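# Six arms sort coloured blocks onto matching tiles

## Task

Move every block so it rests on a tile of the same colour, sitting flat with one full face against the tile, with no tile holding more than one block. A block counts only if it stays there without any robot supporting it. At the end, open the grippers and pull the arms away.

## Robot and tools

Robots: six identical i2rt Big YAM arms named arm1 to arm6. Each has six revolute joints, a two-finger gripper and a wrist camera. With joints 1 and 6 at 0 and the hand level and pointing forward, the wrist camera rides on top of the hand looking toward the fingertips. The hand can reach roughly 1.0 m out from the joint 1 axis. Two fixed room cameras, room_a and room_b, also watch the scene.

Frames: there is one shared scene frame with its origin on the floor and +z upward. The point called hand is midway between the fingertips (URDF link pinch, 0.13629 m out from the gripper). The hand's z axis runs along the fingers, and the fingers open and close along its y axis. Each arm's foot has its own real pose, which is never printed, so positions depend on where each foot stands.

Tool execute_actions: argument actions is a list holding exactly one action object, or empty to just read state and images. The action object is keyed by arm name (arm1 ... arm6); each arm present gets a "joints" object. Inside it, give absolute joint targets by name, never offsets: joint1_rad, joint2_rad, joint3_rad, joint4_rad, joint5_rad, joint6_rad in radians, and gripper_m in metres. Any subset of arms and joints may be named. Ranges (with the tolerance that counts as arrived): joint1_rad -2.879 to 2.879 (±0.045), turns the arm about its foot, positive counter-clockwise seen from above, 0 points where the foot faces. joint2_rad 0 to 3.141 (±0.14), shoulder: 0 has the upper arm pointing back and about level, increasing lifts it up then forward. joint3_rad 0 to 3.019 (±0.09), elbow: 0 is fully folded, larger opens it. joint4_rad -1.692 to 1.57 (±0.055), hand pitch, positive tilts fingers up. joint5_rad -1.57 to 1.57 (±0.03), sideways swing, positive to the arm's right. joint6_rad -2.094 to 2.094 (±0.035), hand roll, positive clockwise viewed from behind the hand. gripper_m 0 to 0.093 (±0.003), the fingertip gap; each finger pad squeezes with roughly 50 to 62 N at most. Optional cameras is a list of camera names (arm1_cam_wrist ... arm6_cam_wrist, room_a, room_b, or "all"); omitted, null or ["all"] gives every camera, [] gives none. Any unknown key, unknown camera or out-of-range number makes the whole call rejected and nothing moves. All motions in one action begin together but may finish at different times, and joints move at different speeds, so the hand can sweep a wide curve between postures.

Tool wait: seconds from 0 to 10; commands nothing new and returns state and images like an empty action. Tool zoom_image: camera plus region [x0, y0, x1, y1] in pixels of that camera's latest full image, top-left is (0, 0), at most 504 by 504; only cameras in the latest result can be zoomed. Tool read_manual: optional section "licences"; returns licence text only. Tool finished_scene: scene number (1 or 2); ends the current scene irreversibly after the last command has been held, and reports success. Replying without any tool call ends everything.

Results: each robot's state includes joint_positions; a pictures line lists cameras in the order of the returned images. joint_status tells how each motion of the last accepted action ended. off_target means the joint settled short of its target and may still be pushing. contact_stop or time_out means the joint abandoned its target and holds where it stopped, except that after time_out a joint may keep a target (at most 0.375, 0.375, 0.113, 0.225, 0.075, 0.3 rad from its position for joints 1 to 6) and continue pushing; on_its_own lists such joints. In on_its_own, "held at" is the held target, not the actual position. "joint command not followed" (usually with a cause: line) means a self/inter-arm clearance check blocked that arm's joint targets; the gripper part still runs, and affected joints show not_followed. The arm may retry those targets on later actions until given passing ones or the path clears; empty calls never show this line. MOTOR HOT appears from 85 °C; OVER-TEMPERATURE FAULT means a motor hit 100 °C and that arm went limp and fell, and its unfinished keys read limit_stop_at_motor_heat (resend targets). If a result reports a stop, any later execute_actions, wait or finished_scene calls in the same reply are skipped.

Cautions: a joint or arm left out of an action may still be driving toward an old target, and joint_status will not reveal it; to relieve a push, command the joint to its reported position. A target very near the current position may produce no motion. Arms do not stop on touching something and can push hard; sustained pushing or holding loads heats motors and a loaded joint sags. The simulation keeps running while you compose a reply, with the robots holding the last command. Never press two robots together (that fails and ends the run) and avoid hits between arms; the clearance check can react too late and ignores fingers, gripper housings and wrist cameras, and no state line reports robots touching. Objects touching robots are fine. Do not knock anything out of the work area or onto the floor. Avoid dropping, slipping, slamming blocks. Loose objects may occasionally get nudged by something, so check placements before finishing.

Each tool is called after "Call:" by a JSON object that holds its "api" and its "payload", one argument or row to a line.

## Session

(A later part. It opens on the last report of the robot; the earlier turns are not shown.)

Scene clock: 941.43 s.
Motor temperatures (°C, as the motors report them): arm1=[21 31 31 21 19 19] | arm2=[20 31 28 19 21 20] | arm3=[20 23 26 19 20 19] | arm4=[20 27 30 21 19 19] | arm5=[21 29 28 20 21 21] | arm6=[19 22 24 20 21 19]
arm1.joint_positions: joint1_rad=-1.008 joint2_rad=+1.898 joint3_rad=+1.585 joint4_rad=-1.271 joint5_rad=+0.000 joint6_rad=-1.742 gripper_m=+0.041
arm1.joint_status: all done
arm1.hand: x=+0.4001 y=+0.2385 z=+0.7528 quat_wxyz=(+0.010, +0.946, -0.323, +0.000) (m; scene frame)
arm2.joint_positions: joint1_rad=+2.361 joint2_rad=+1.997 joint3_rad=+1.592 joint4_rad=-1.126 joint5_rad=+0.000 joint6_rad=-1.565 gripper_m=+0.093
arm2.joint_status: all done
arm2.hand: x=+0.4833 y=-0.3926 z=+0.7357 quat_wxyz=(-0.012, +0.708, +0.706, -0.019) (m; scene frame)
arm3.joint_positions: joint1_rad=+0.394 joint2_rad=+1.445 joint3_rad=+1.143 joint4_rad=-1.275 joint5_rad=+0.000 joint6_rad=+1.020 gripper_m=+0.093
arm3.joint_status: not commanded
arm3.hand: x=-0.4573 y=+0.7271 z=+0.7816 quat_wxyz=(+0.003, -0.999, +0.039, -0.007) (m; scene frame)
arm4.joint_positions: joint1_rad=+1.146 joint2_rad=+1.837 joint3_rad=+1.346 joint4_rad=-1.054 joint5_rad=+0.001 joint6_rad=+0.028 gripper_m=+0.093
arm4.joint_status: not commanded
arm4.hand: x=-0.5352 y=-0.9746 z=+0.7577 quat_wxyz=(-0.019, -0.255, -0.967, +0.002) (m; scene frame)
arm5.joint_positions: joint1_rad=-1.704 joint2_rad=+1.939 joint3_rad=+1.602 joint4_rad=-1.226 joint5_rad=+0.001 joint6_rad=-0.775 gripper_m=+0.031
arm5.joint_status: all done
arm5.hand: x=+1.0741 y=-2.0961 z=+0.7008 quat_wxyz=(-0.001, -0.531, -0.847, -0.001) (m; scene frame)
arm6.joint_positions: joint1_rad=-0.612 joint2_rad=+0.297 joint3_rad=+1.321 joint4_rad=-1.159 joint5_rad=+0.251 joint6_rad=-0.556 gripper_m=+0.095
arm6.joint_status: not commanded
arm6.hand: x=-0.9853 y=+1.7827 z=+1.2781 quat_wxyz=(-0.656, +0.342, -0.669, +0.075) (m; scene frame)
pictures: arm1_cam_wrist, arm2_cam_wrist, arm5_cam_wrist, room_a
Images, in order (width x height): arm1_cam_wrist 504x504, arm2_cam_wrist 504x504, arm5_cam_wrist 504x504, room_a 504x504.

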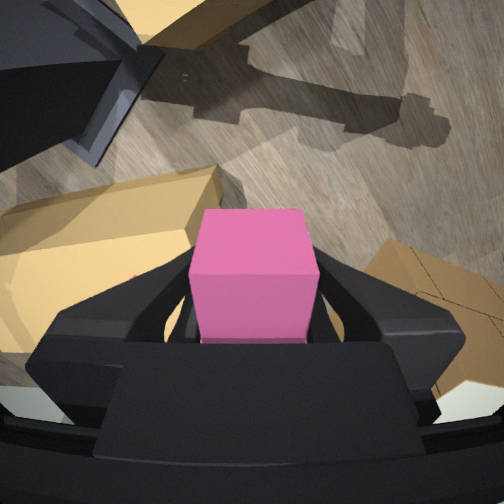

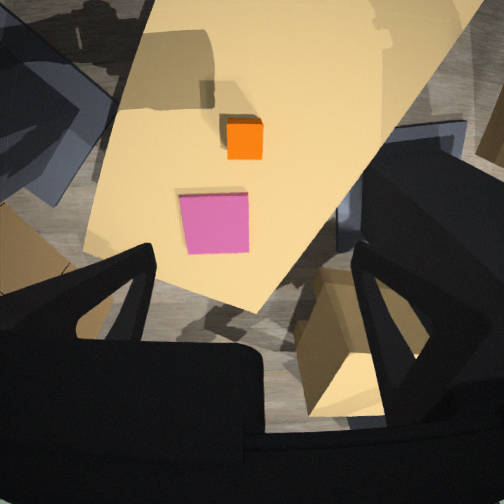

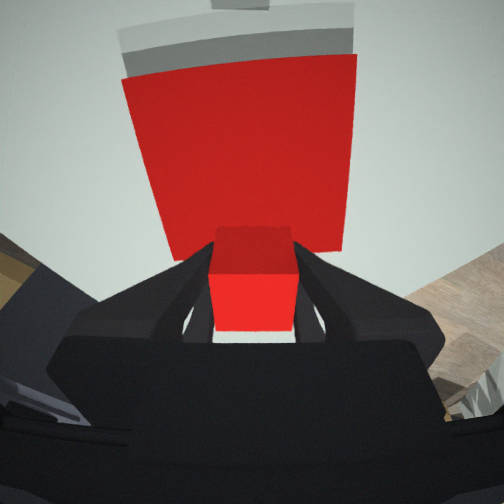

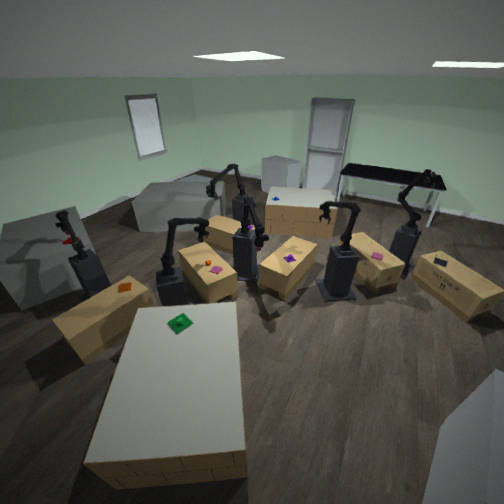

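Call:
{"api": "execute_actions", "payload": {
  "actions": [
    {"arm1": {"joints": {"joint1_rad": -1.915, "joint2_rad": 2.33, "joint3_rad": 1.44, "joint4_rad": -0.665}}, "arm2": {"joints": {"joint1_rad": 2.32, "joint2_rad": 2.53, "joint3_rad": 1.645, "joint4_rad": -0.632, "joint6_rad": -1.61}}, "arm5": {"joints": {"joint1_rad": -1.682, "joint2_rad": 2.0, "joint3_rad": 1.545, "joint4_rad": -1.072, "joint6_rad": -0.855}}}
  ],
  "cameras": ["arm1_cam_wrist", "arm2_cam_wrist", "arm5_cam_wrist"]
}}

Scene clock: 980.07 s.
Motor temperatures (°C, as the motors report them): arm1=[21 31 31 21 19 19] | arm2=[20 32 29 19 21 20] | arm3=[20 23 26 19 20 19] | arm4=[20 27 30 21 19 19] | arm5=[21 29 28 20 21 21] | arm6=[19 22 24 20 21 19]
arm1.joint_positions: joint1_rad=-1.918 joint2_rad=+2.326 joint3_rad=+1.438 joint4_rad=-0.672 joint5_rad=+0.001 joint6_rad=-1.743 gripper_m=+0.041
arm1.joint_status: all done
arm1.hand: x=+0.5475 y=-0.2447 z=+0.4721 quat_wxyz=(+0.000, +0.709, -0.706, +0.009) (m; scene frame)
arm2.joint_positions: joint1_rad=+2.324 joint2_rad=+2.562 joint3_rad=+1.627 joint4_rad=-0.647 joint5_rad=+0.000 joint6_rad=-1.601 gripper_m=+0.093
arm2.joint_status: all done
arm2.hand: x=+0.4836 y=-0.3737 z=+0.4122 quat_wxyz=(+0.006, +0.709, +0.706, -0.001) (m; scene frame)
arm3.joint_positions: joint1_rad=+0.394 joint2_rad=+1.445 joint3_rad=+1.143 joint4_rad=-1.275 joint5_rad=+0.000 joint6_rad=+1.020 gripper_m=+0.093
arm3.joint_status: not commanded
arm3.hand: x=-0.4573 y=+0.7271 z=+0.7816 quat_wxyz=(+0.003, -0.999, +0.039, -0.007) (m; scene frame)
arm4.joint_positions: joint1_rad=+1.146 joint2_rad=+1.837 joint3_rad=+1.346 joint4_rad=-1.054 joint5_rad=+0.001 joint6_rad=+0.028 gripper_m=+0.093
arm4.joint_status: not commanded
arm4.hand: x=-0.5352 y=-0.9746 z=+0.7577 quat_wxyz=(-0.019, -0.255, -0.967, +0.002) (m; scene frame)
arm5.joint_positions: joint1_rad=-1.686 joint2_rad=+2.026 joint3_rad=+1.540 joint4_rad=-1.089 joint5_rad=+0.001 joint6_rad=-0.843 gripper_m=+0.031
arm5.joint_status: all done
arm5.hand: x=+1.0841 y=-2.1007 z=+0.6297 quat_wxyz=(+0.000, -0.494, -0.870, -0.007) (m; scene frame)
arm6.joint_positions: joint1_rad=-0.612 joint2_rad=+0.297 joint3_rad=+1.321 joint4_rad=-1.159 joint5_rad=+0.251 joint6_rad=-0.556 gripper_m=+0.095
arm6.joint_status: not commanded
arm6.hand: x=-0.9853 y=+1.7827 z=+1.2781 quat_wxyz=(-0.656, +0.342, -0.669, +0.075) (m; scene frame)
pictures: arm1_cam_wrist, arm2_cam_wrist, arm5_cam_wrist
Images, in order (width x height): arm1_cam_wrist 504x504, arm2_cam_wrist 504x504, arm5_cam_wrist 504x504.

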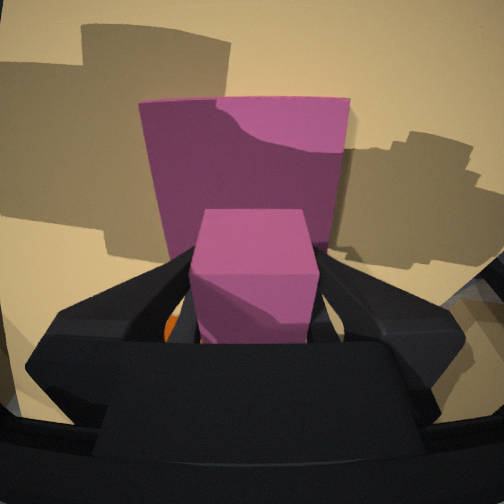

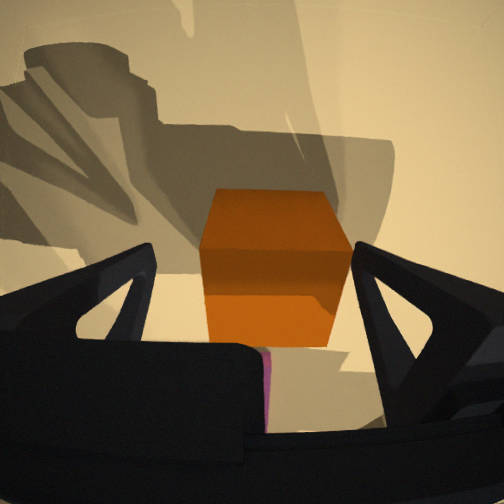

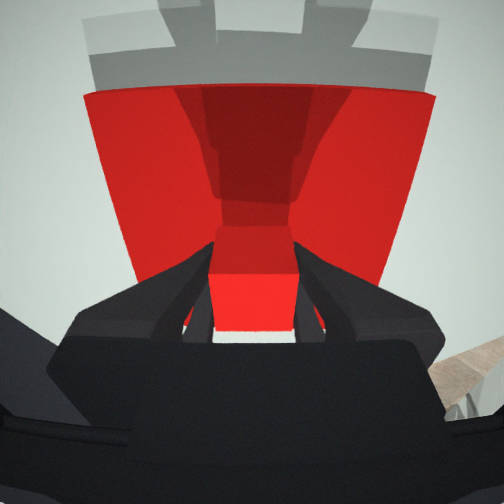

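Call:
{"api": "execute_actions", "payload": {
  "actions": [
    {"arm1": {"joints": {"joint2_rad": 2.43, "joint4_rad": -0.585}}, "arm2": {"joints": {"joint4_rad": -0.615, "gripper_m": 0.03}}, "arm5": {"joints": {"joint2_rad": 2.058, "joint4_rad": -1.045}}}
  ],
  "cameras": ["arm1_cam_wrist", "arm2_cam_wrist", "arm5_cam_wrist"]
}}

Scene clock: 993.53 s.
Motor temperatures (°C, as the motors report them): arm1=[21 31 30 21 19 19] | arm2=[20 32 28 19 21 20] | arm3=[20 23 26 19 20 19] | arm4=[20 27 30 21 19 19] | arm5=[21 29 28 20 21 21] | arm6=[19 22 24 20 21 19]
arm1.joint_positions: joint1_rad=-1.918 joint2_rad=+2.419 joint3_rad=+1.438 joint4_rad=-0.591 joint5_rad=+0.001 joint6_rad=-1.743 gripper_m=+0.041
arm1.joint_status: all done
arm1.hand: x=+0.5361 y=-0.2433 z=+0.4210 quat_wxyz=(+0.004, +0.709, -0.706, +0.004) (m; scene frame)
arm2.joint_positions: joint1_rad=+2.324 joint2_rad=+2.562 joint3_rad=+1.627 joint4_rad=-0.630 joint5_rad=+0.000 joint6_rad=-1.601 gripper_m=+0.048
arm2.joint_status: gripper_m off_target (ended at +0.048, target +0.030); the others done
arm2.hand: x=+0.4793 y=-0.3736 z=+0.4122 quat_wxyz=(+0.000, +0.708, +0.706, -0.007) (m; scene frame)
arm3.joint_positions: joint1_rad=+0.394 joint2_rad=+1.445 joint3_rad=+1.143 joint4_rad=-1.275 joint5_rad=+0.000 joint6_rad=+1.020 gripper_m=+0.093
arm3.joint_status: not commanded
arm3.hand: x=-0.4573 y=+0.7271 z=+0.7816 quat_wxyz=(+0.003, -0.999, +0.039, -0.007) (m; scene frame)
arm4.joint_positions: joint1_rad=+1.146 joint2_rad=+1.837 joint3_rad=+1.346 joint4_rad=-1.054 joint5_rad=+0.001 joint6_rad=+0.028 gripper_m=+0.093
arm4.joint_status: not commanded
arm4.hand: x=-0.5352 y=-0.9746 z=+0.7577 quat_wxyz=(-0.019, -0.255, -0.967, +0.002) (m; scene frame)
arm5.joint_positions: joint1_rad=-1.686 joint2_rad=+2.052 joint3_rad=+1.540 joint4_rad=-1.058 joint5_rad=+0.001 joint6_rad=-0.844 gripper_m=+0.031
arm5.joint_status: all done
arm5.hand: x=+1.0831 y=-2.1049 z=+0.6149 quat_wxyz=(-0.001, -0.493, -0.870, -0.005) (m; scene frame)
arm6.joint_positions: joint1_rad=-0.612 joint2_rad=+0.297 joint3_rad=+1.321 joint4_rad=-1.159 joint5_rad=+0.251 joint6_rad=-0.556 gripper_m=+0.095
arm6.joint_status: not commanded
arm6.hand: x=-0.9853 y=+1.7827 z=+1.2781 quat_wxyz=(-0.656, +0.342, -0.669, +0.075) (m; scene frame)
pictures: arm1_cam_wrist, arm2_cam_wrist, arm5_cam_wrist
Images, in order (width x height): arm1_cam_wrist 504x504, arm2_cam_wrist 504x504, arm5_cam_wrist 504x504.

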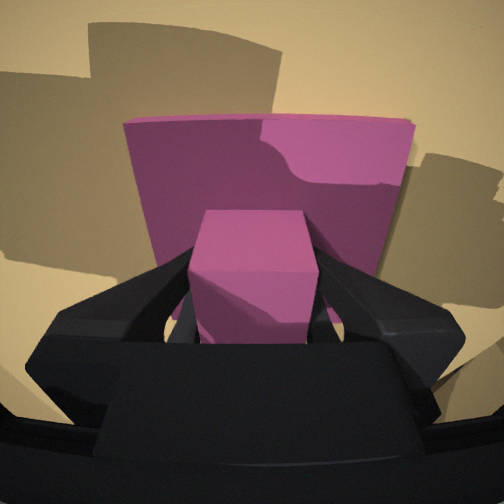

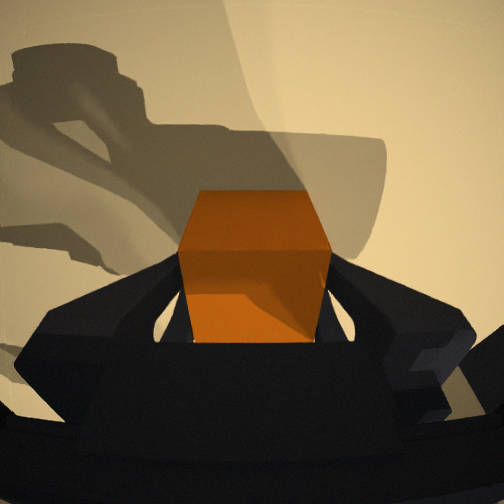

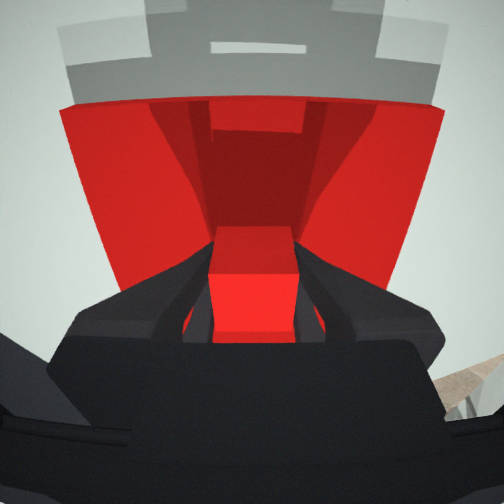

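Call:
{"api": "execute_actions", "payload": {
  "actions": [],
  "cameras": ["arm1_cam_wrist", "arm2_cam_wrist", "arm5_cam_wrist", "room_a", "room_b"]
}}

Scene clock: 1007.87 s.
Motor temperatures (°C, as the motors report them): arm1=[21 31 30 21 19 19] | arm2=[20 33 28 19 21 20] | arm3=[20 23 26 19 20 19] | arm4=[20 27 30 21 19 19] | arm5=[21 29 27 20 21 21] | arm6=[19 22 24 20 21 19]
arm1.joint_positions: joint1_rad=-1.918 joint2_rad=+2.419 joint3_rad=+1.438 joint4_rad=-0.591 joint5_rad=+0.001 joint6_rad=-1.743 gripper_m=+0.041
arm1.joint_status: all done
arm1.hand: x=+0.5361 y=-0.2433 z=+0.4210 quat_wxyz=(+0.004, +0.709, -0.706, +0.004) (m; scene frame)
arm2.joint_positions: joint1_rad=+2.324 joint2_rad=+2.562 joint3_rad=+1.627 joint4_rad=-0.630 joint5_rad=+0.000 joint6_rad=-1.601 gripper_m=+0.048
arm2.joint_status: gripper_m off_target (ended at +0.048, target +0.030); the others done
arm2.hand: x=+0.4793 y=-0.3736 z=+0.4122 quat_wxyz=(+0.000, +0.708, +0.706, -0.007) (m; scene frame)
arm3.joint_positions: joint1_rad=+0.394 joint2_rad=+1.445 joint3_rad=+1.143 joint4_rad=-1.275 joint5_rad=+0.000 joint6_rad=+1.020 gripper_m=+0.093
arm3.joint_status: not commanded
arm3.hand: x=-0.4573 y=+0.7271 z=+0.7816 quat_wxyz=(+0.003, -0.999, +0.039, -0.007) (m; scene frame)
arm4.joint_positions: joint1_rad=+1.146 joint2_rad=+1.837 joint3_rad=+1.346 joint4_rad=-1.054 joint5_rad=+0.001 joint6_rad=+0.028 gripper_m=+0.093
arm4.joint_status: not commanded
arm4.hand: x=-0.5352 y=-0.9746 z=+0.7577 quat_wxyz=(-0.019, -0.255, -0.967, +0.002) (m; scene frame)
arm5.joint_positions: joint1_rad=-1.686 joint2_rad=+2.052 joint3_rad=+1.540 joint4_rad=-1.058 joint5_rad=+0.001 joint6_rad=-0.844 gripper_m=+0.031
arm5.joint_status: all done
arm5.hand: x=+1.0831 y=-2.1049 z=+0.6149 quat_wxyz=(-0.001, -0.493, -0.870, -0.005) (m; scene frame)
arm6.joint_positions: joint1_rad=-0.612 joint2_rad=+0.297 joint3_rad=+1.321 joint4_rad=-1.159 joint5_rad=+0.251 joint6_rad=-0.556 gripper_m=+0.095
arm6.joint_status: not commanded
arm6.hand: x=-0.9853 y=+1.7827 z=+1.2781 quat_wxyz=(-0.656, +0.342, -0.669, +0.075) (m; scene frame)
pictures: arm1_cam_wrist, arm2_cam_wrist, arm5_cam_wrist, room_a, room_b
Images, in order (width x height): arm1_cam_wrist 504x504, arm2_cam_wrist 504x504, arm5_cam_wrist 504x504, room_a 504x504, room_b 504x504.

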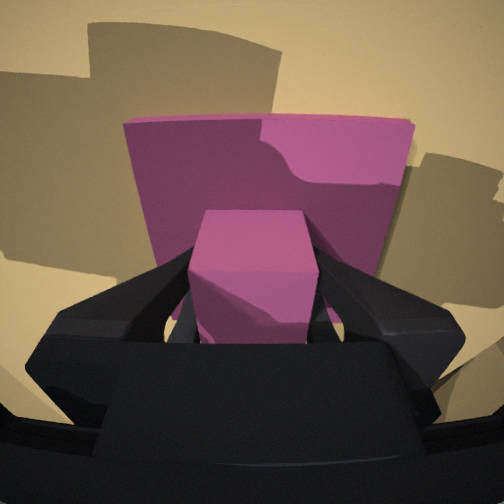

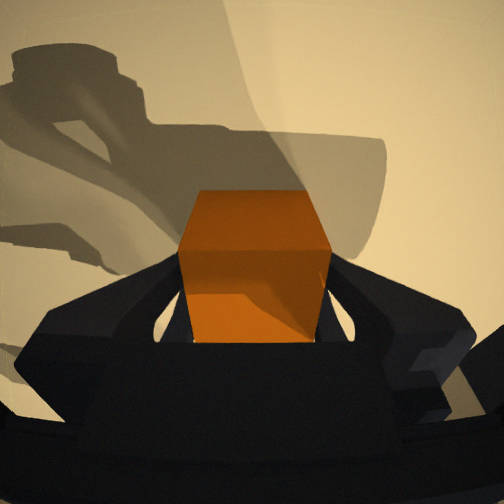

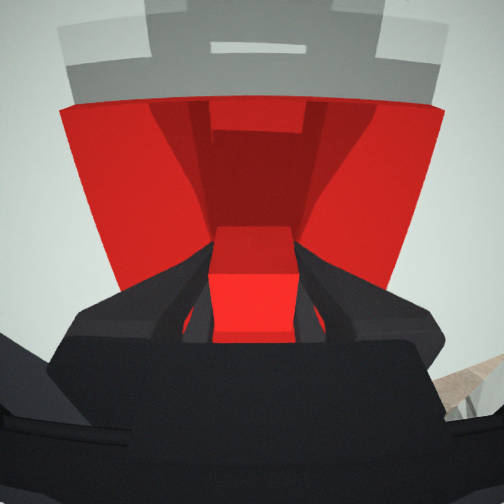

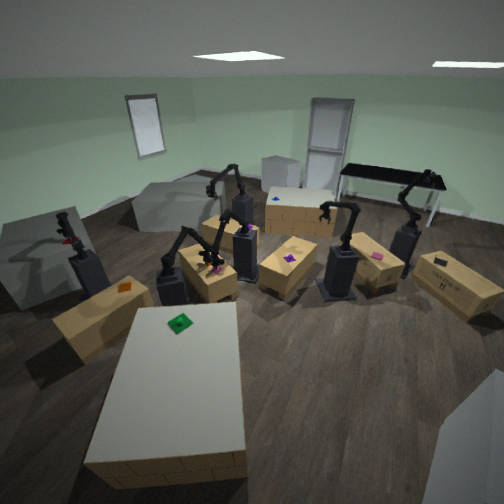

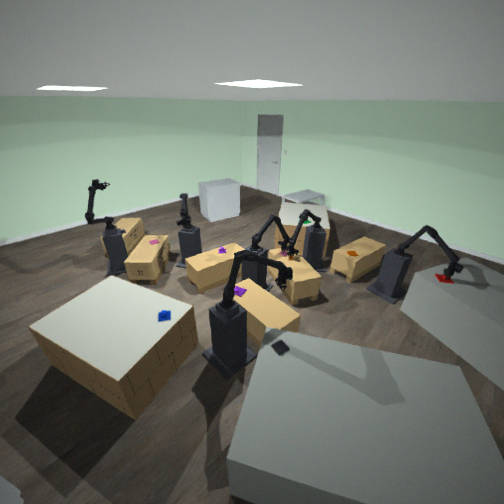

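Call:
{"api": "execute_actions", "payload": {
  "actions": [
    {"arm1": {"joints": {"gripper_m": 0.093}}, "arm5": {"joints": {"gripper_m": 0.093}}, "arm2": {"joints": {"joint2_rad": 1.55, "joint3_rad": 1.52, "joint4_rad": -1.53}}}
  ],
  "cameras": ["arm1_cam_wrist", "arm2_cam_wrist", "arm5_cam_wrist", "room_a"]
}}

Scene clock: 1045.23 s.
Motor temperatures (°C, as the motors report them): arm1=[21 31 29 21 19 19] | arm2=[20 33 28 19 21 20] | arm3=[20 23 26 19 20 19] | arm4=[20 27 30 21 19 19] | arm5=[21 29 27 20 21 21] | arm6=[19 22 24 20 21 19]
arm1.joint_positions: joint1_rad=-1.918 joint2_rad=+2.419 joint3_rad=+1.438 joint4_rad=-0.591 joint5_rad=+0.001 joint6_rad=-1.743 gripper_m=+0.093
arm1.joint_status: all done
arm1.hand: x=+0.5361 y=-0.2433 z=+0.4210 quat_wxyz=(+0.004, +0.709, -0.706, +0.004) (m; scene frame)
arm2.joint_positions: joint1_rad=+2.324 joint2_rad=+1.541 joint3_rad=+1.501 joint4_rad=-1.516 joint5_rad=+0.000 joint6_rad=-1.601 gripper_m=+0.048
arm2.joint_status: all done
arm2.hand: x=+0.6215 y=-0.3734 z=+0.9338 quat_wxyz=(-0.003, +0.708, +0.706, -0.010) (m; scene frame)
arm3.joint_positions: joint1_rad=+0.394 joint2_rad=+1.445 joint3_rad=+1.143 joint4_rad=-1.275 joint5_rad=+0.000 joint6_rad=+1.020 gripper_m=+0.093
arm3.joint_status: not commanded
arm3.hand: x=-0.4573 y=+0.7271 z=+0.7816 quat_wxyz=(+0.003, -0.999, +0.039, -0.007) (m; scene frame)
arm4.joint_positions: joint1_rad=+1.146 joint2_rad=+1.837 joint3_rad=+1.346 joint4_rad=-1.054 joint5_rad=+0.001 joint6_rad=+0.028 gripper_m=+0.093
arm4.joint_status: not commanded
arm4.hand: x=-0.5352 y=-0.9746 z=+0.7577 quat_wxyz=(-0.019, -0.255, -0.967, +0.002) (m; scene frame)
arm5.joint_positions: joint1_rad=-1.686 joint2_rad=+2.055 joint3_rad=+1.540 joint4_rad=-1.058 joint5_rad=+0.001 joint6_rad=-0.844 gripper_m=+0.093
arm5.joint_status: all done
arm5.hand: x=+1.0833 y=-2.1045 z=+0.6130 quat_wxyz=(+0.000, -0.493, -0.870, -0.006) (m; scene frame)
arm6.joint_positions: joint1_rad=-0.612 joint2_rad=+0.297 joint3_rad=+1.321 joint4_rad=-1.159 joint5_rad=+0.251 joint6_rad=-0.556 gripper_m=+0.095
arm6.joint_status: not commanded
arm6.hand: x=-0.9853 y=+1.7827 z=+1.2781 quat_wxyz=(-0.656, +0.342, -0.669, +0.075) (m; scene frame)
pictures: arm1_cam_wrist, arm2_cam_wrist, arm5_cam_wrist, room_a
Images, in order (width x height): arm1_cam_wrist 504x504, arm2_cam_wrist 504x504, arm5_cam_wrist 504x504, room_a 504x504.

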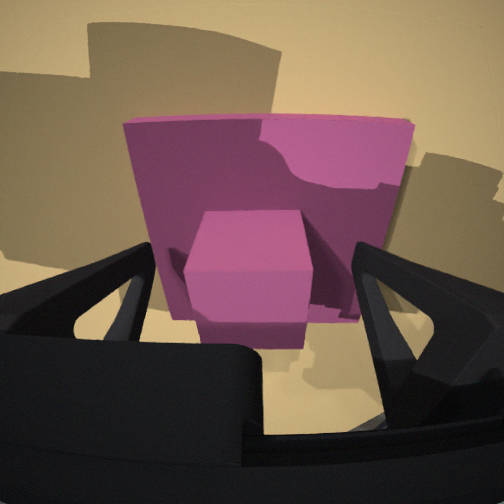

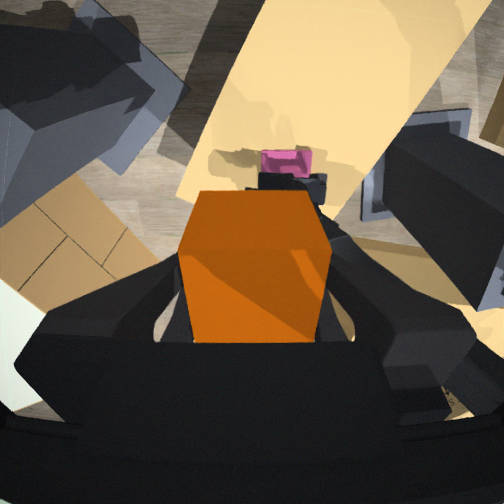

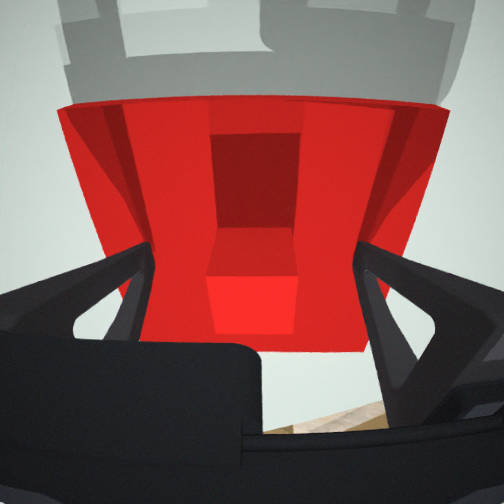

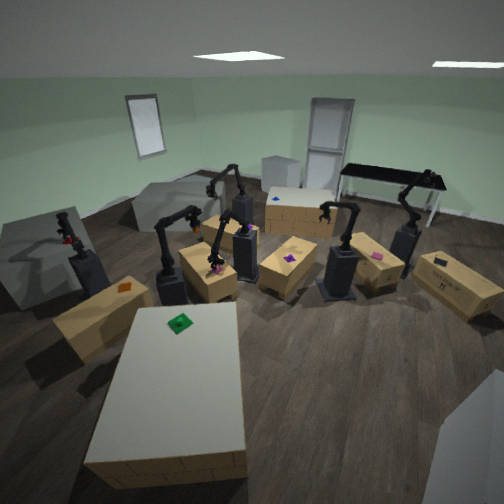

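Call:
{"api": "execute_actions", "payload": {
  "actions": [
    {"arm5": {"joints": {"joint2_rad": 1.8, "joint4_rad": -1.31}}, "arm2": {"joints": {"joint1_rad": -2.097, "joint2_rad": 1.8, "joint4_rad": -1.27, "joint6_rad": -0.513}}}
  ],
  "cameras": ["arm2_cam_wrist", "arm5_cam_wrist", "room_a"]
}}

Scene clock: 1073.93 s.
Motor temperatures (°C, as the motors report them): arm1=[21 31 29 21 19 19] | arm2=[20 32 30 19 21 20] | arm3=[20 23 26 19 20 19] | arm4=[20 27 30 21 19 19] | arm5=[21 29 27 20 21 21] | arm6=[19 22 24 20 21 19]
arm1.joint_positions: joint1_rad=-1.918 joint2_rad=+2.419 joint3_rad=+1.438 joint4_rad=-0.591 joint5_rad=+0.001 joint6_rad=-1.743 gripper_m=+0.093
arm1.joint_status: not commanded
arm1.hand: x=+0.5361 y=-0.2433 z=+0.4210 quat_wxyz=(+0.004, +0.709, -0.706, +0.004) (m; scene frame)
arm2.joint_positions: joint1_rad=-2.105 joint2_rad=+1.844 joint3_rad=+1.501 joint4_rad=-1.273 joint5_rad=+0.001 joint6_rad=-0.521 gripper_m=+0.048
arm2.joint_status: all done
arm2.hand: x=+1.2165 y=-0.9126 z=+0.7897 quat_wxyz=(+0.014, -0.390, -0.921, -0.012) (m; scene frame)
arm3.joint_positions: joint1_rad=+0.394 joint2_rad=+1.445 joint3_rad=+1.143 joint4_rad=-1.275 joint5_rad=+0.000 joint6_rad=+1.020 gripper_m=+0.093
arm3.joint_status: not commanded
arm3.hand: x=-0.4573 y=+0.7271 z=+0.7816 quat_wxyz=(+0.003, -0.999, +0.039, -0.007) (m; scene frame)
arm4.joint_positions: joint1_rad=+1.146 joint2_rad=+1.837 joint3_rad=+1.346 joint4_rad=-1.054 joint5_rad=+0.001 joint6_rad=+0.028 gripper_m=+0.093
arm4.joint_status: not commanded
arm4.hand: x=-0.5352 y=-0.9746 z=+0.7577 quat_wxyz=(-0.019, -0.255, -0.967, +0.002) (m; scene frame)
arm5.joint_positions: joint1_rad=-1.686 joint2_rad=+1.811 joint3_rad=+1.536 joint4_rad=-1.296 joint5_rad=+0.001 joint6_rad=-0.844 gripper_m=+0.093
arm5.joint_status: all done
arm5.hand: x=+1.0958 y=-2.0631 z=+0.7461 quat_wxyz=(+0.000, -0.493, -0.870, -0.005) (m; scene frame)
arm6.joint_positions: joint1_rad=-0.612 joint2_rad=+0.297 joint3_rad=+1.321 joint4_rad=-1.159 joint5_rad=+0.251 joint6_rad=-0.556 gripper_m=+0.095
arm6.joint_status: not commanded
arm6.hand: x=-0.9853 y=+1.7827 z=+1.2781 quat_wxyz=(-0.656, +0.342, -0.669, +0.075) (m; scene frame)
pictures: arm2_cam_wrist, arm5_cam_wrist, room_a
Images, in order (width x height): arm2_cam_wrist 504x504, arm5_cam_wrist 504x504, room_a 504x504.

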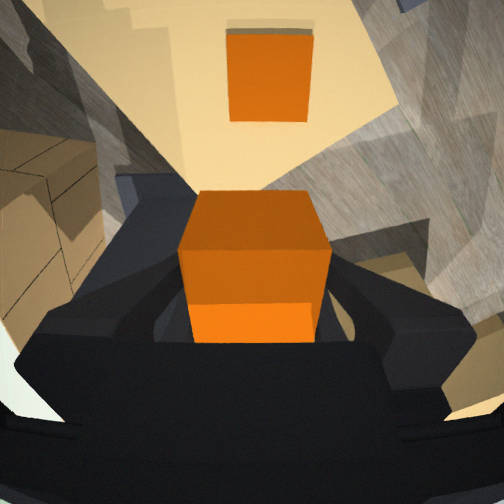

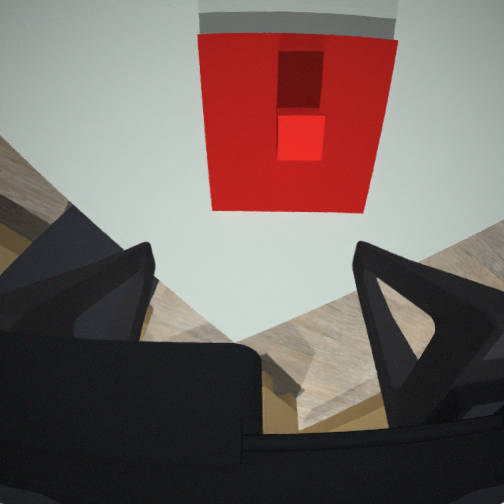

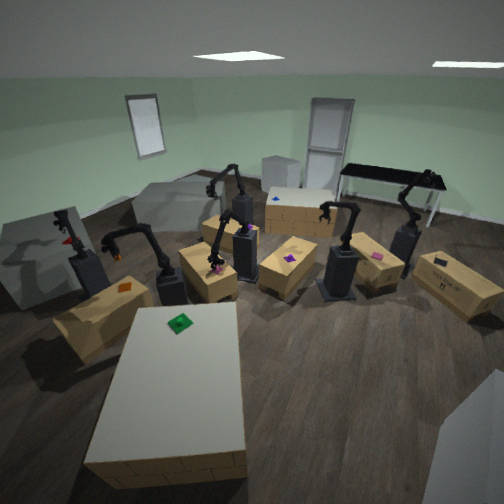

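Call:
{"api": "execute_actions", "payload": {
  "actions": [
    {"arm1": {"joints": {"joint2_rad": 2.05, "joint3_rad": 1.36, "joint4_rad": -0.88}}, "arm2": {"joints": {"joint1_rad": -2.088, "joint2_rad": 2.432, "joint4_rad": -0.595}}}
  ],
  "cameras": ["arm2_cam_wrist", "arm1_cam_wrist"]
}}

Scene clock: 1085.10 s.
Motor temperatures (°C, as the motors report them): arm1=[21 31 29 21 19 19] | arm2=[20 32 30 19 21 20] | arm3=[20 23 26 19 20 19] | arm4=[20 27 30 21 19 19] | arm5=[21 28 28 20 21 21] | arm6=[19 22 24 20 21 19]
arm1.joint_positions: joint1_rad=-1.918 joint2_rad=+2.043 joint3_rad=+1.351 joint4_rad=-0.872 joint5_rad=+0.001 joint6_rad=-1.744 gripper_m=+0.093
arm1.joint_status: all done
arm1.hand: x=+0.5234 y=-0.2392 z=+0.6020 quat_wxyz=(+0.002, +0.709, -0.705, +0.008) (m; scene frame)
arm2.joint_positions: joint1_rad=-2.101 joint2_rad=+2.470 joint3_rad=+1.498 joint4_rad=-0.610 joint5_rad=+0.001 joint6_rad=-0.521 gripper_m=+0.048
arm2.joint_status: all done
arm2.hand: x=+1.2261 y=-0.9495 z=+0.4389 quat_wxyz=(+0.004, -0.388, -0.922, +0.001) (m; scene frame)
arm3.joint_positions: joint1_rad=+0.394 joint2_rad=+1.445 joint3_rad=+1.143 joint4_rad=-1.275 joint5_rad=+0.000 joint6_rad=+1.020 gripper_m=+0.093
arm3.joint_status: not commanded
arm3.hand: x=-0.4573 y=+0.7271 z=+0.7816 quat_wxyz=(+0.003, -0.999, +0.039, -0.007) (m; scene frame)
arm4.joint_positions: joint1_rad=+1.146 joint2_rad=+1.837 joint3_rad=+1.346 joint4_rad=-1.054 joint5_rad=+0.001 joint6_rad=+0.028 gripper_m=+0.093
arm4.joint_status: not commanded
arm4.hand: x=-0.5352 y=-0.9746 z=+0.7577 quat_wxyz=(-0.019, -0.255, -0.967, +0.002) (m; scene frame)
arm5.joint_positions: joint1_rad=-1.686 joint2_rad=+1.811 joint3_rad=+1.536 joint4_rad=-1.296 joint5_rad=+0.001 joint6_rad=-0.844 gripper_m=+0.093
arm5.joint_status: not commanded
arm5.hand: x=+1.0958 y=-2.0631 z=+0.7461 quat_wxyz=(+0.000, -0.493, -0.870, -0.005) (m; scene frame)
arm6.joint_positions: joint1_rad=-0.612 joint2_rad=+0.297 joint3_rad=+1.321 joint4_rad=-1.159 joint5_rad=+0.251 joint6_rad=-0.556 gripper_m=+0.095
arm6.joint_status: not commanded
arm6.hand: x=-0.9853 y=+1.7827 z=+1.2781 quat_wxyz=(-0.656, +0.342, -0.669, +0.075) (m; scene frame)
pictures: arm1_cam_wrist, arm2_cam_wrist
Images, in order (width x height): arm1_cam_wrist 504x504, arm2_cam_wrist 504x504.

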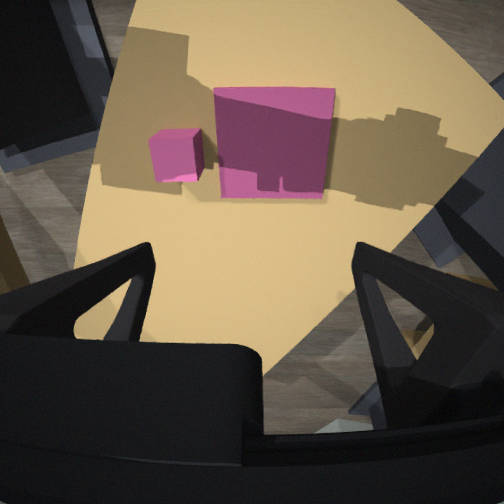

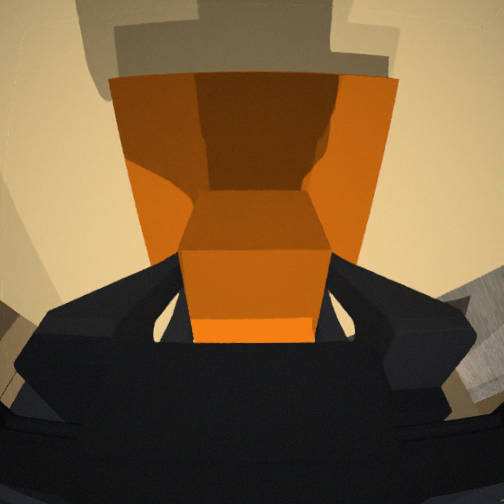

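Call:
{"api": "zoom_image", "payload": {
  "camera": "arm1_cam_wrist",
  "region": [120, 60, 360, 220]
}}

Call:
{"api": "zoom_image", "payload": {
  "camera": "arm2_cam_wrist",
  "region": [80, 50, 420, 350]
}}

Region (120, 60, 360, 220) of arm1_cam_wrist's 504x504 image, scaled by 2.100, with more detail than that image has.

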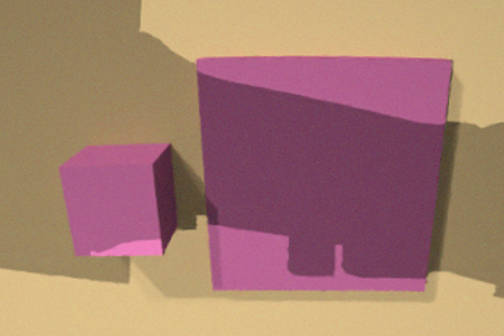

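Region (80, 50, 420, 350) of arm2_cam_wrist's 504x504 image, scaled by 1.482, with more detail than that image has; it fills the top 445 rows of this view, and the rest is white.

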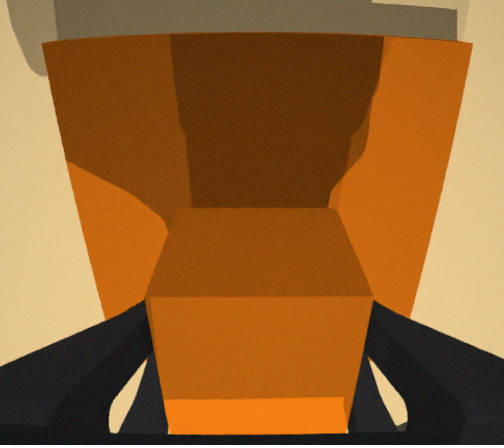

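Call:
{"api": "execute_actions", "payload": {
  "actions": [
    {"arm1": {"joints": {"joint1_rad": -1.955, "joint2_rad": 2.19, "joint3_rad": 1.155, "joint4_rad": -0.505, "joint6_rad": -0.217}}, "arm2": {"joints": {"joint2_rad": 2.508, "joint4_rad": -0.56}}}
  ],
  "cameras": ["arm2_cam_wrist", "arm1_cam_wrist"]
}}

Scene clock: 1158.90 s.
Motor temperatures (°C, as the motors report them): arm1=[21 30 30 21 19 19] | arm2=[20 34 28 19 21 20] | arm3=[20 22 26 19 20 19] | arm4=[20 26 31 21 19 19] | arm5=[21 28 28 20 21 21] | arm6=[19 22 24 20 21 19]
arm1.joint_positions: joint1_rad=-1.954 joint2_rad=+2.187 joint3_rad=+1.138 joint4_rad=-0.513 joint5_rad=+0.001 joint6_rad=-0.225 gripper_m=+0.093
arm1.joint_status: all done
arm1.hand: x=+0.4597 y=-0.2479 z=+0.4776 quat_wxyz=(-0.005, +0.010, -1.000, +0.007) (m; scene frame)
arm2.joint_positions: joint1_rad=-2.101 joint2_rad=+2.497 joint3_rad=+1.499 joint4_rad=-0.572 joint5_rad=+0.001 joint6_rad=-0.521 gripper_m=+0.048
arm2.joint_status: all done
arm2.hand: x=+1.2260 y=-0.9492 z=+0.4241 quat_wxyz=(+0.000, -0.388, -0.922, +0.006) (m; scene frame)
arm3.joint_positions: joint1_rad=+0.394 joint2_rad=+1.445 joint3_rad=+1.143 joint4_rad=-1.275 joint5_rad=+0.000 joint6_rad=+1.020 gripper_m=+0.093
arm3.joint_status: not commanded
arm3.hand: x=-0.4573 y=+0.7271 z=+0.7816 quat_wxyz=(+0.003, -0.999, +0.039, -0.007) (m; scene frame)
arm4.joint_positions: joint1_rad=+1.146 joint2_rad=+1.837 joint3_rad=+1.346 joint4_rad=-1.054 joint5_rad=+0.001 joint6_rad=+0.028 gripper_m=+0.093
arm4.joint_status: not commanded
arm4.hand: x=-0.5352 y=-0.9746 z=+0.7577 quat_wxyz=(-0.019, -0.255, -0.967, +0.002) (m; scene frame)
arm5.joint_positions: joint1_rad=-1.686 joint2_rad=+1.811 joint3_rad=+1.536 joint4_rad=-1.296 joint5_rad=+0.001 joint6_rad=-0.844 gripper_m=+0.093
arm5.joint_status: not commanded
arm5.hand: x=+1.0958 y=-2.0631 z=+0.7461 quat_wxyz=(+0.000, -0.493, -0.870, -0.005) (m; scene frame)
arm6.joint_positions: joint1_rad=-0.612 joint2_rad=+0.297 joint3_rad=+1.321 joint4_rad=-1.159 joint5_rad=+0.251 joint6_rad=-0.556 gripper_m=+0.095
arm6.joint_status: not commanded
arm6.hand: x=-0.9853 y=+1.7827 z=+1.2781 quat_wxyz=(-0.656, +0.342, -0.669, +0.075) (m; scene frame)
pictures: arm1_cam_wrist, arm2_cam_wrist
Images, in order (width x height): arm1_cam_wrist 504x504, arm2_cam_wrist 504x504.

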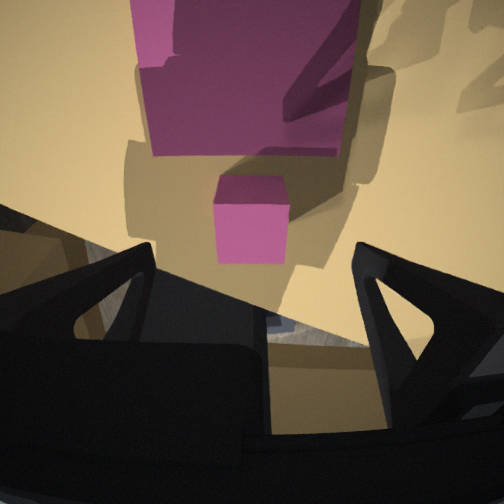

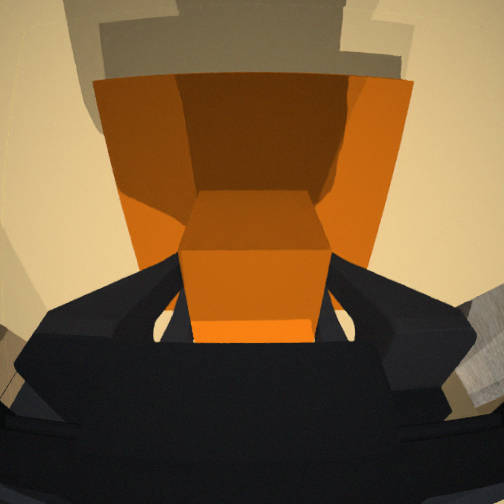

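Call:
{"api": "zoom_image", "payload": {
  "camera": "arm2_cam_wrist",
  "region": [80, 60, 430, 340]
}}

Call:
{"api": "zoom_image", "payload": {
  "camera": "arm1_cam_wrist",
  "region": [130, 130, 380, 290]
}}

Region (80, 60, 430, 340) of arm2_cam_wrist's 504x504 image, scaled by 1.440, with more detail than that image has; it fills the top 403 rows of this view, and the rest is white.

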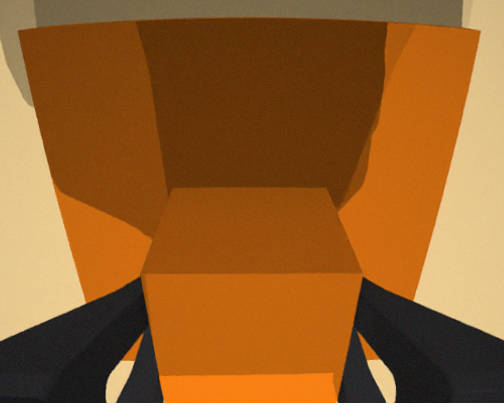

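Region (130, 130, 380, 290) of arm1_cam_wrist's 504x504 image, scaled by 2.016, with more detail than that image has; it fills the top 323 rows of this view, and the rest is white.

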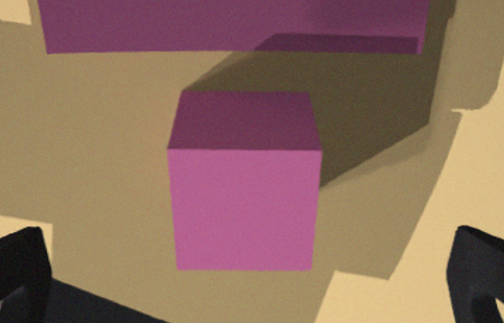

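Call:
{"api": "execute_actions", "payload": {
  "actions": [
    {"arm1": {"joints": {"joint2_rad": 2.328, "joint4_rad": -0.376, "gripper_m": 0.066}}, "arm2": {"joints": {"joint2_rad": 2.522, "joint4_rad": -0.55}}}
  ],
  "cameras": ["arm2_cam_wrist", "arm1_cam_wrist"]
}}

Scene clock: 1182.40 s.
Motor temperatures (°C, as the motors report them): arm1=[21 30 29 21 19 19] | arm2=[20 33 28 19 21 20] | arm3=[20 22 26 19 20 19] | arm4=[20 26 31 21 19 19] | arm5=[21 28 28 20 21 21] | arm6=[19 22 24 20 21 19]
arm1.joint_positions: joint1_rad=-1.954 joint2_rad=+2.334 joint3_rad=+1.143 joint4_rad=-0.385 joint5_rad=+0.001 joint6_rad=-0.224 gripper_m=+0.066
arm1.joint_status: all done
arm1.hand: x=+0.4444 y=-0.2455 z=+0.4109 quat_wxyz=(+0.002, +0.010, -1.000, +0.006) (m; scene frame)
arm2.joint_positions: joint1_rad=-2.101 joint2_rad=+2.497 joint3_rad=+1.499 joint4_rad=-0.571 joint5_rad=+0.001 joint6_rad=-0.521 gripper_m=+0.048
arm2.joint_status: all done
arm2.hand: x=+1.2260 y=-0.9492 z=+0.4239 quat_wxyz=(+0.000, -0.388, -0.922, +0.006) (m; scene frame)
arm3.joint_positions: joint1_rad=+0.394 joint2_rad=+1.445 joint3_rad=+1.143 joint4_rad=-1.275 joint5_rad=+0.000 joint6_rad=+1.020 gripper_m=+0.093
arm3.joint_status: not commanded
arm3.hand: x=-0.4573 y=+0.7271 z=+0.7816 quat_wxyz=(+0.003, -0.999, +0.039, -0.007) (m; scene frame)
arm4.joint_positions: joint1_rad=+1.146 joint2_rad=+1.837 joint3_rad=+1.346 joint4_rad=-1.054 joint5_rad=+0.001 joint6_rad=+0.028 gripper_m=+0.093
arm4.joint_status: not commanded
arm4.hand: x=-0.5352 y=-0.9746 z=+0.7577 quat_wxyz=(-0.019, -0.255, -0.967, +0.002) (m; scene frame)
arm5.joint_positions: joint1_rad=-1.686 joint2_rad=+1.811 joint3_rad=+1.536 joint4_rad=-1.296 joint5_rad=+0.001 joint6_rad=-0.844 gripper_m=+0.093
arm5.joint_status: not commanded
arm5.hand: x=+1.0958 y=-2.0631 z=+0.7461 quat_wxyz=(+0.000, -0.493, -0.870, -0.005) (m; scene frame)
arm6.joint_positions: joint1_rad=-0.612 joint2_rad=+0.297 joint3_rad=+1.321 joint4_rad=-1.159 joint5_rad=+0.251 joint6_rad=-0.556 gripper_m=+0.095
arm6.joint_status: not commanded
arm6.hand: x=-0.9853 y=+1.7827 z=+1.2781 quat_wxyz=(-0.656, +0.342, -0.669, +0.075) (m; scene frame)
pictures: arm1_cam_wrist, arm2_cam_wrist
Images, in order (width x height): arm1_cam_wrist 504x504, arm2_cam_wrist 504x504.

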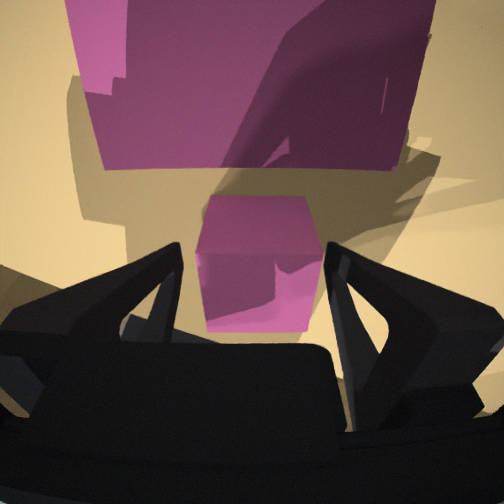

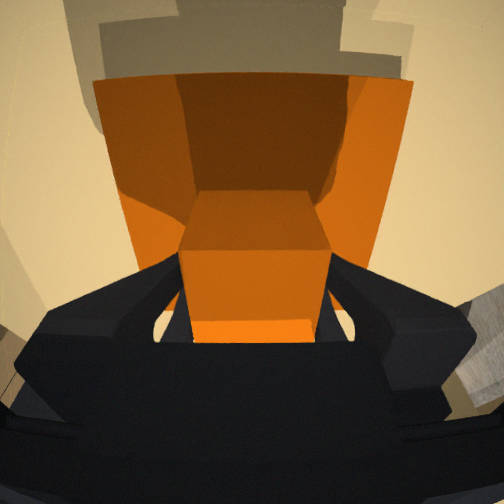

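Call:
{"api": "execute_actions", "payload": {
  "actions": [
    {"arm1": {"joints": {"gripper_m": 0.025}}, "arm2": {"joints": {"joint2_rad": 2.497, "joint4_rad": -0.571, "gripper_m": 0.093}}}
  ],
  "cameras": ["arm2_cam_wrist", "arm1_cam_wrist"]
}}

Scene clock: 1185.50 s.
Motor temperatures (°C, as the motors report them): arm1=[21 30 29 21 19 19] | arm2=[20 33 28 19 21 20] | arm3=[20 22 26 19 20 19] | arm4=[20 26 31 21 19 19] | arm5=[21 28 28 20 21 21] | arm6=[19 22 24 20 21 19]
arm1.joint_positions: joint1_rad=-1.954 joint2_rad=+2.334 joint3_rad=+1.143 joint4_rad=-0.385 joint5_rad=+0.001 joint6_rad=-0.224 gripper_m=+0.041
arm1.joint_status: gripper_m off_target (ended at +0.041, target +0.025)
arm1.hand: x=+0.4444 y=-0.2454 z=+0.4109 quat_wxyz=(+0.002, +0.010, -1.000, +0.005) (m; scene frame)
arm2.joint_positions: joint1_rad=-2.101 joint2_rad=+2.497 joint3_rad=+1.499 joint4_rad=-0.571 joint5_rad=+0.001 joint6_rad=-0.521 gripper_m=+0.093
arm2.joint_status: all done
arm2.hand: x=+1.2260 y=-0.9492 z=+0.4239 quat_wxyz=(+0.000, -0.388, -0.922, +0.006) (m; scene frame)
arm3.joint_positions: joint1_rad=+0.394 joint2_rad=+1.445 joint3_rad=+1.143 joint4_rad=-1.275 joint5_rad=+0.000 joint6_rad=+1.020 gripper_m=+0.093
arm3.joint_status: not commanded
arm3.hand: x=-0.4573 y=+0.7271 z=+0.7816 quat_wxyz=(+0.003, -0.999, +0.039, -0.007) (m; scene frame)
arm4.joint_positions: joint1_rad=+1.146 joint2_rad=+1.837 joint3_rad=+1.346 joint4_rad=-1.054 joint5_rad=+0.001 joint6_rad=+0.028 gripper_m=+0.093
arm4.joint_status: not commanded
arm4.hand: x=-0.5352 y=-0.9746 z=+0.7577 quat_wxyz=(-0.019, -0.255, -0.967, +0.002) (m; scene frame)
arm5.joint_positions: joint1_rad=-1.686 joint2_rad=+1.811 joint3_rad=+1.536 joint4_rad=-1.296 joint5_rad=+0.001 joint6_rad=-0.844 gripper_m=+0.093
arm5.joint_status: not commanded
arm5.hand: x=+1.0958 y=-2.0631 z=+0.7461 quat_wxyz=(+0.000, -0.493, -0.870, -0.005) (m; scene frame)
arm6.joint_positions: joint1_rad=-0.612 joint2_rad=+0.297 joint3_rad=+1.321 joint4_rad=-1.159 joint5_rad=+0.251 joint6_rad=-0.556 gripper_m=+0.095
arm6.joint_status: not commanded
arm6.hand: x=-0.9853 y=+1.7827 z=+1.2781 quat_wxyz=(-0.656, +0.342, -0.669, +0.075) (m; scene frame)
pictures: arm1_cam_wrist, arm2_cam_wrist
Images, in order (width x height): arm1_cam_wrist 504x504, arm2_cam_wrist 504x504.

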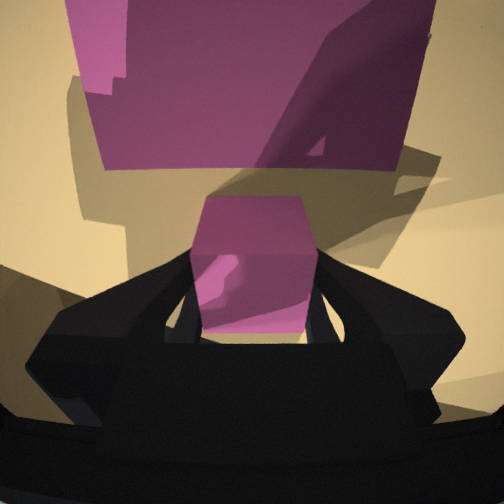

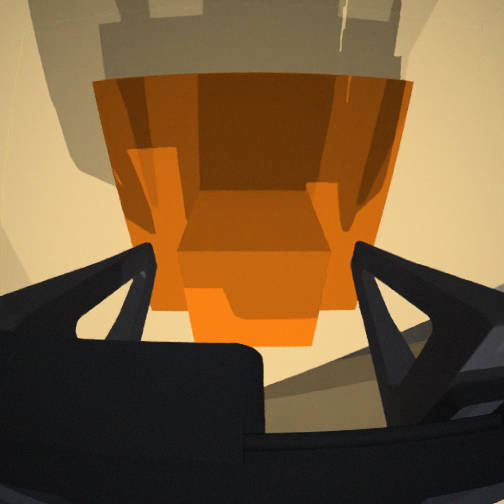

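Call:
{"api": "execute_actions", "payload": {
  "actions": [
    {"arm1": {"joints": {"joint2_rad": 2.12, "joint4_rad": -0.6}}, "arm2": {"joints": {"joint2_rad": 2.33, "joint4_rad": -0.65}}}
  ],
  "cameras": ["arm2_cam_wrist", "arm1_cam_wrist"]
}}

Scene clock: 1221.53 s.
Motor temperatures (°C, as the motors report them): arm1=[21 30 28 21 19 19] | arm2=[20 33 28 19 21 20] | arm3=[20 22 26 19 20 19] | arm4=[20 26 31 21 19 19] | arm5=[21 28 28 20 21 21] | arm6=[19 22 24 20 21 19]
arm1.joint_positions: joint1_rad=-1.954 joint2_rad=+2.109 joint3_rad=+1.143 joint4_rad=-0.592 joint5_rad=+0.001 joint6_rad=-0.224 gripper_m=+0.041
arm1.joint_status: all done
arm1.hand: x=+0.4654 y=-0.2486 z=+0.5154 quat_wxyz=(-0.007, +0.010, -1.000, +0.007) (m; scene frame)
arm2.joint_positions: joint1_rad=-2.101 joint2_rad=+2.326 joint3_rad=+1.499 joint4_rad=-0.638 joint5_rad=+0.001 joint6_rad=-0.521 gripper_m=+0.093
arm2.joint_status: all done
arm2.hand: x=+1.2370 y=-0.9894 z=+0.5212 quat_wxyz=(-0.032, -0.387, -0.920, +0.047) (m; scene frame)
arm3.joint_positions: joint1_rad=+0.394 joint2_rad=+1.445 joint3_rad=+1.143 joint4_rad=-1.275 joint5_rad=+0.000 joint6_rad=+1.020 gripper_m=+0.093
arm3.joint_status: not commanded
arm3.hand: x=-0.4573 y=+0.7271 z=+0.7816 quat_wxyz=(+0.003, -0.999, +0.039, -0.007) (m; scene frame)
arm4.joint_positions: joint1_rad=+1.146 joint2_rad=+1.837 joint3_rad=+1.346 joint4_rad=-1.054 joint5_rad=+0.001 joint6_rad=+0.028 gripper_m=+0.093
arm4.joint_status: not commanded
arm4.hand: x=-0.5352 y=-0.9746 z=+0.7577 quat_wxyz=(-0.019, -0.255, -0.967, +0.002) (m; scene frame)
arm5.joint_positions: joint1_rad=-1.686 joint2_rad=+1.811 joint3_rad=+1.536 joint4_rad=-1.296 joint5_rad=+0.001 joint6_rad=-0.844 gripper_m=+0.093
arm5.joint_status: not commanded
arm5.hand: x=+1.0958 y=-2.0631 z=+0.7461 quat_wxyz=(+0.000, -0.493, -0.870, -0.005) (m; scene frame)
arm6.joint_positions: joint1_rad=-0.612 joint2_rad=+0.297 joint3_rad=+1.321 joint4_rad=-1.159 joint5_rad=+0.251 joint6_rad=-0.556 gripper_m=+0.095
arm6.joint_status: not commanded
arm6.hand: x=-0.9853 y=+1.7827 z=+1.2781 quat_wxyz=(-0.656, +0.342, -0.669, +0.075) (m; scene frame)
pictures: arm1_cam_wrist, arm2_cam_wrist
Images, in order (width x height): arm1_cam_wrist 504x504, arm2_cam_wrist 504x504.

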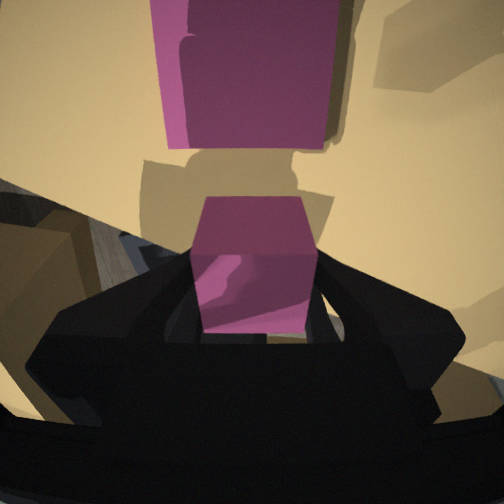

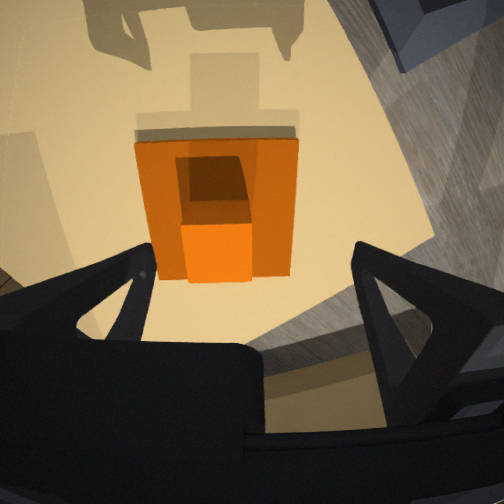

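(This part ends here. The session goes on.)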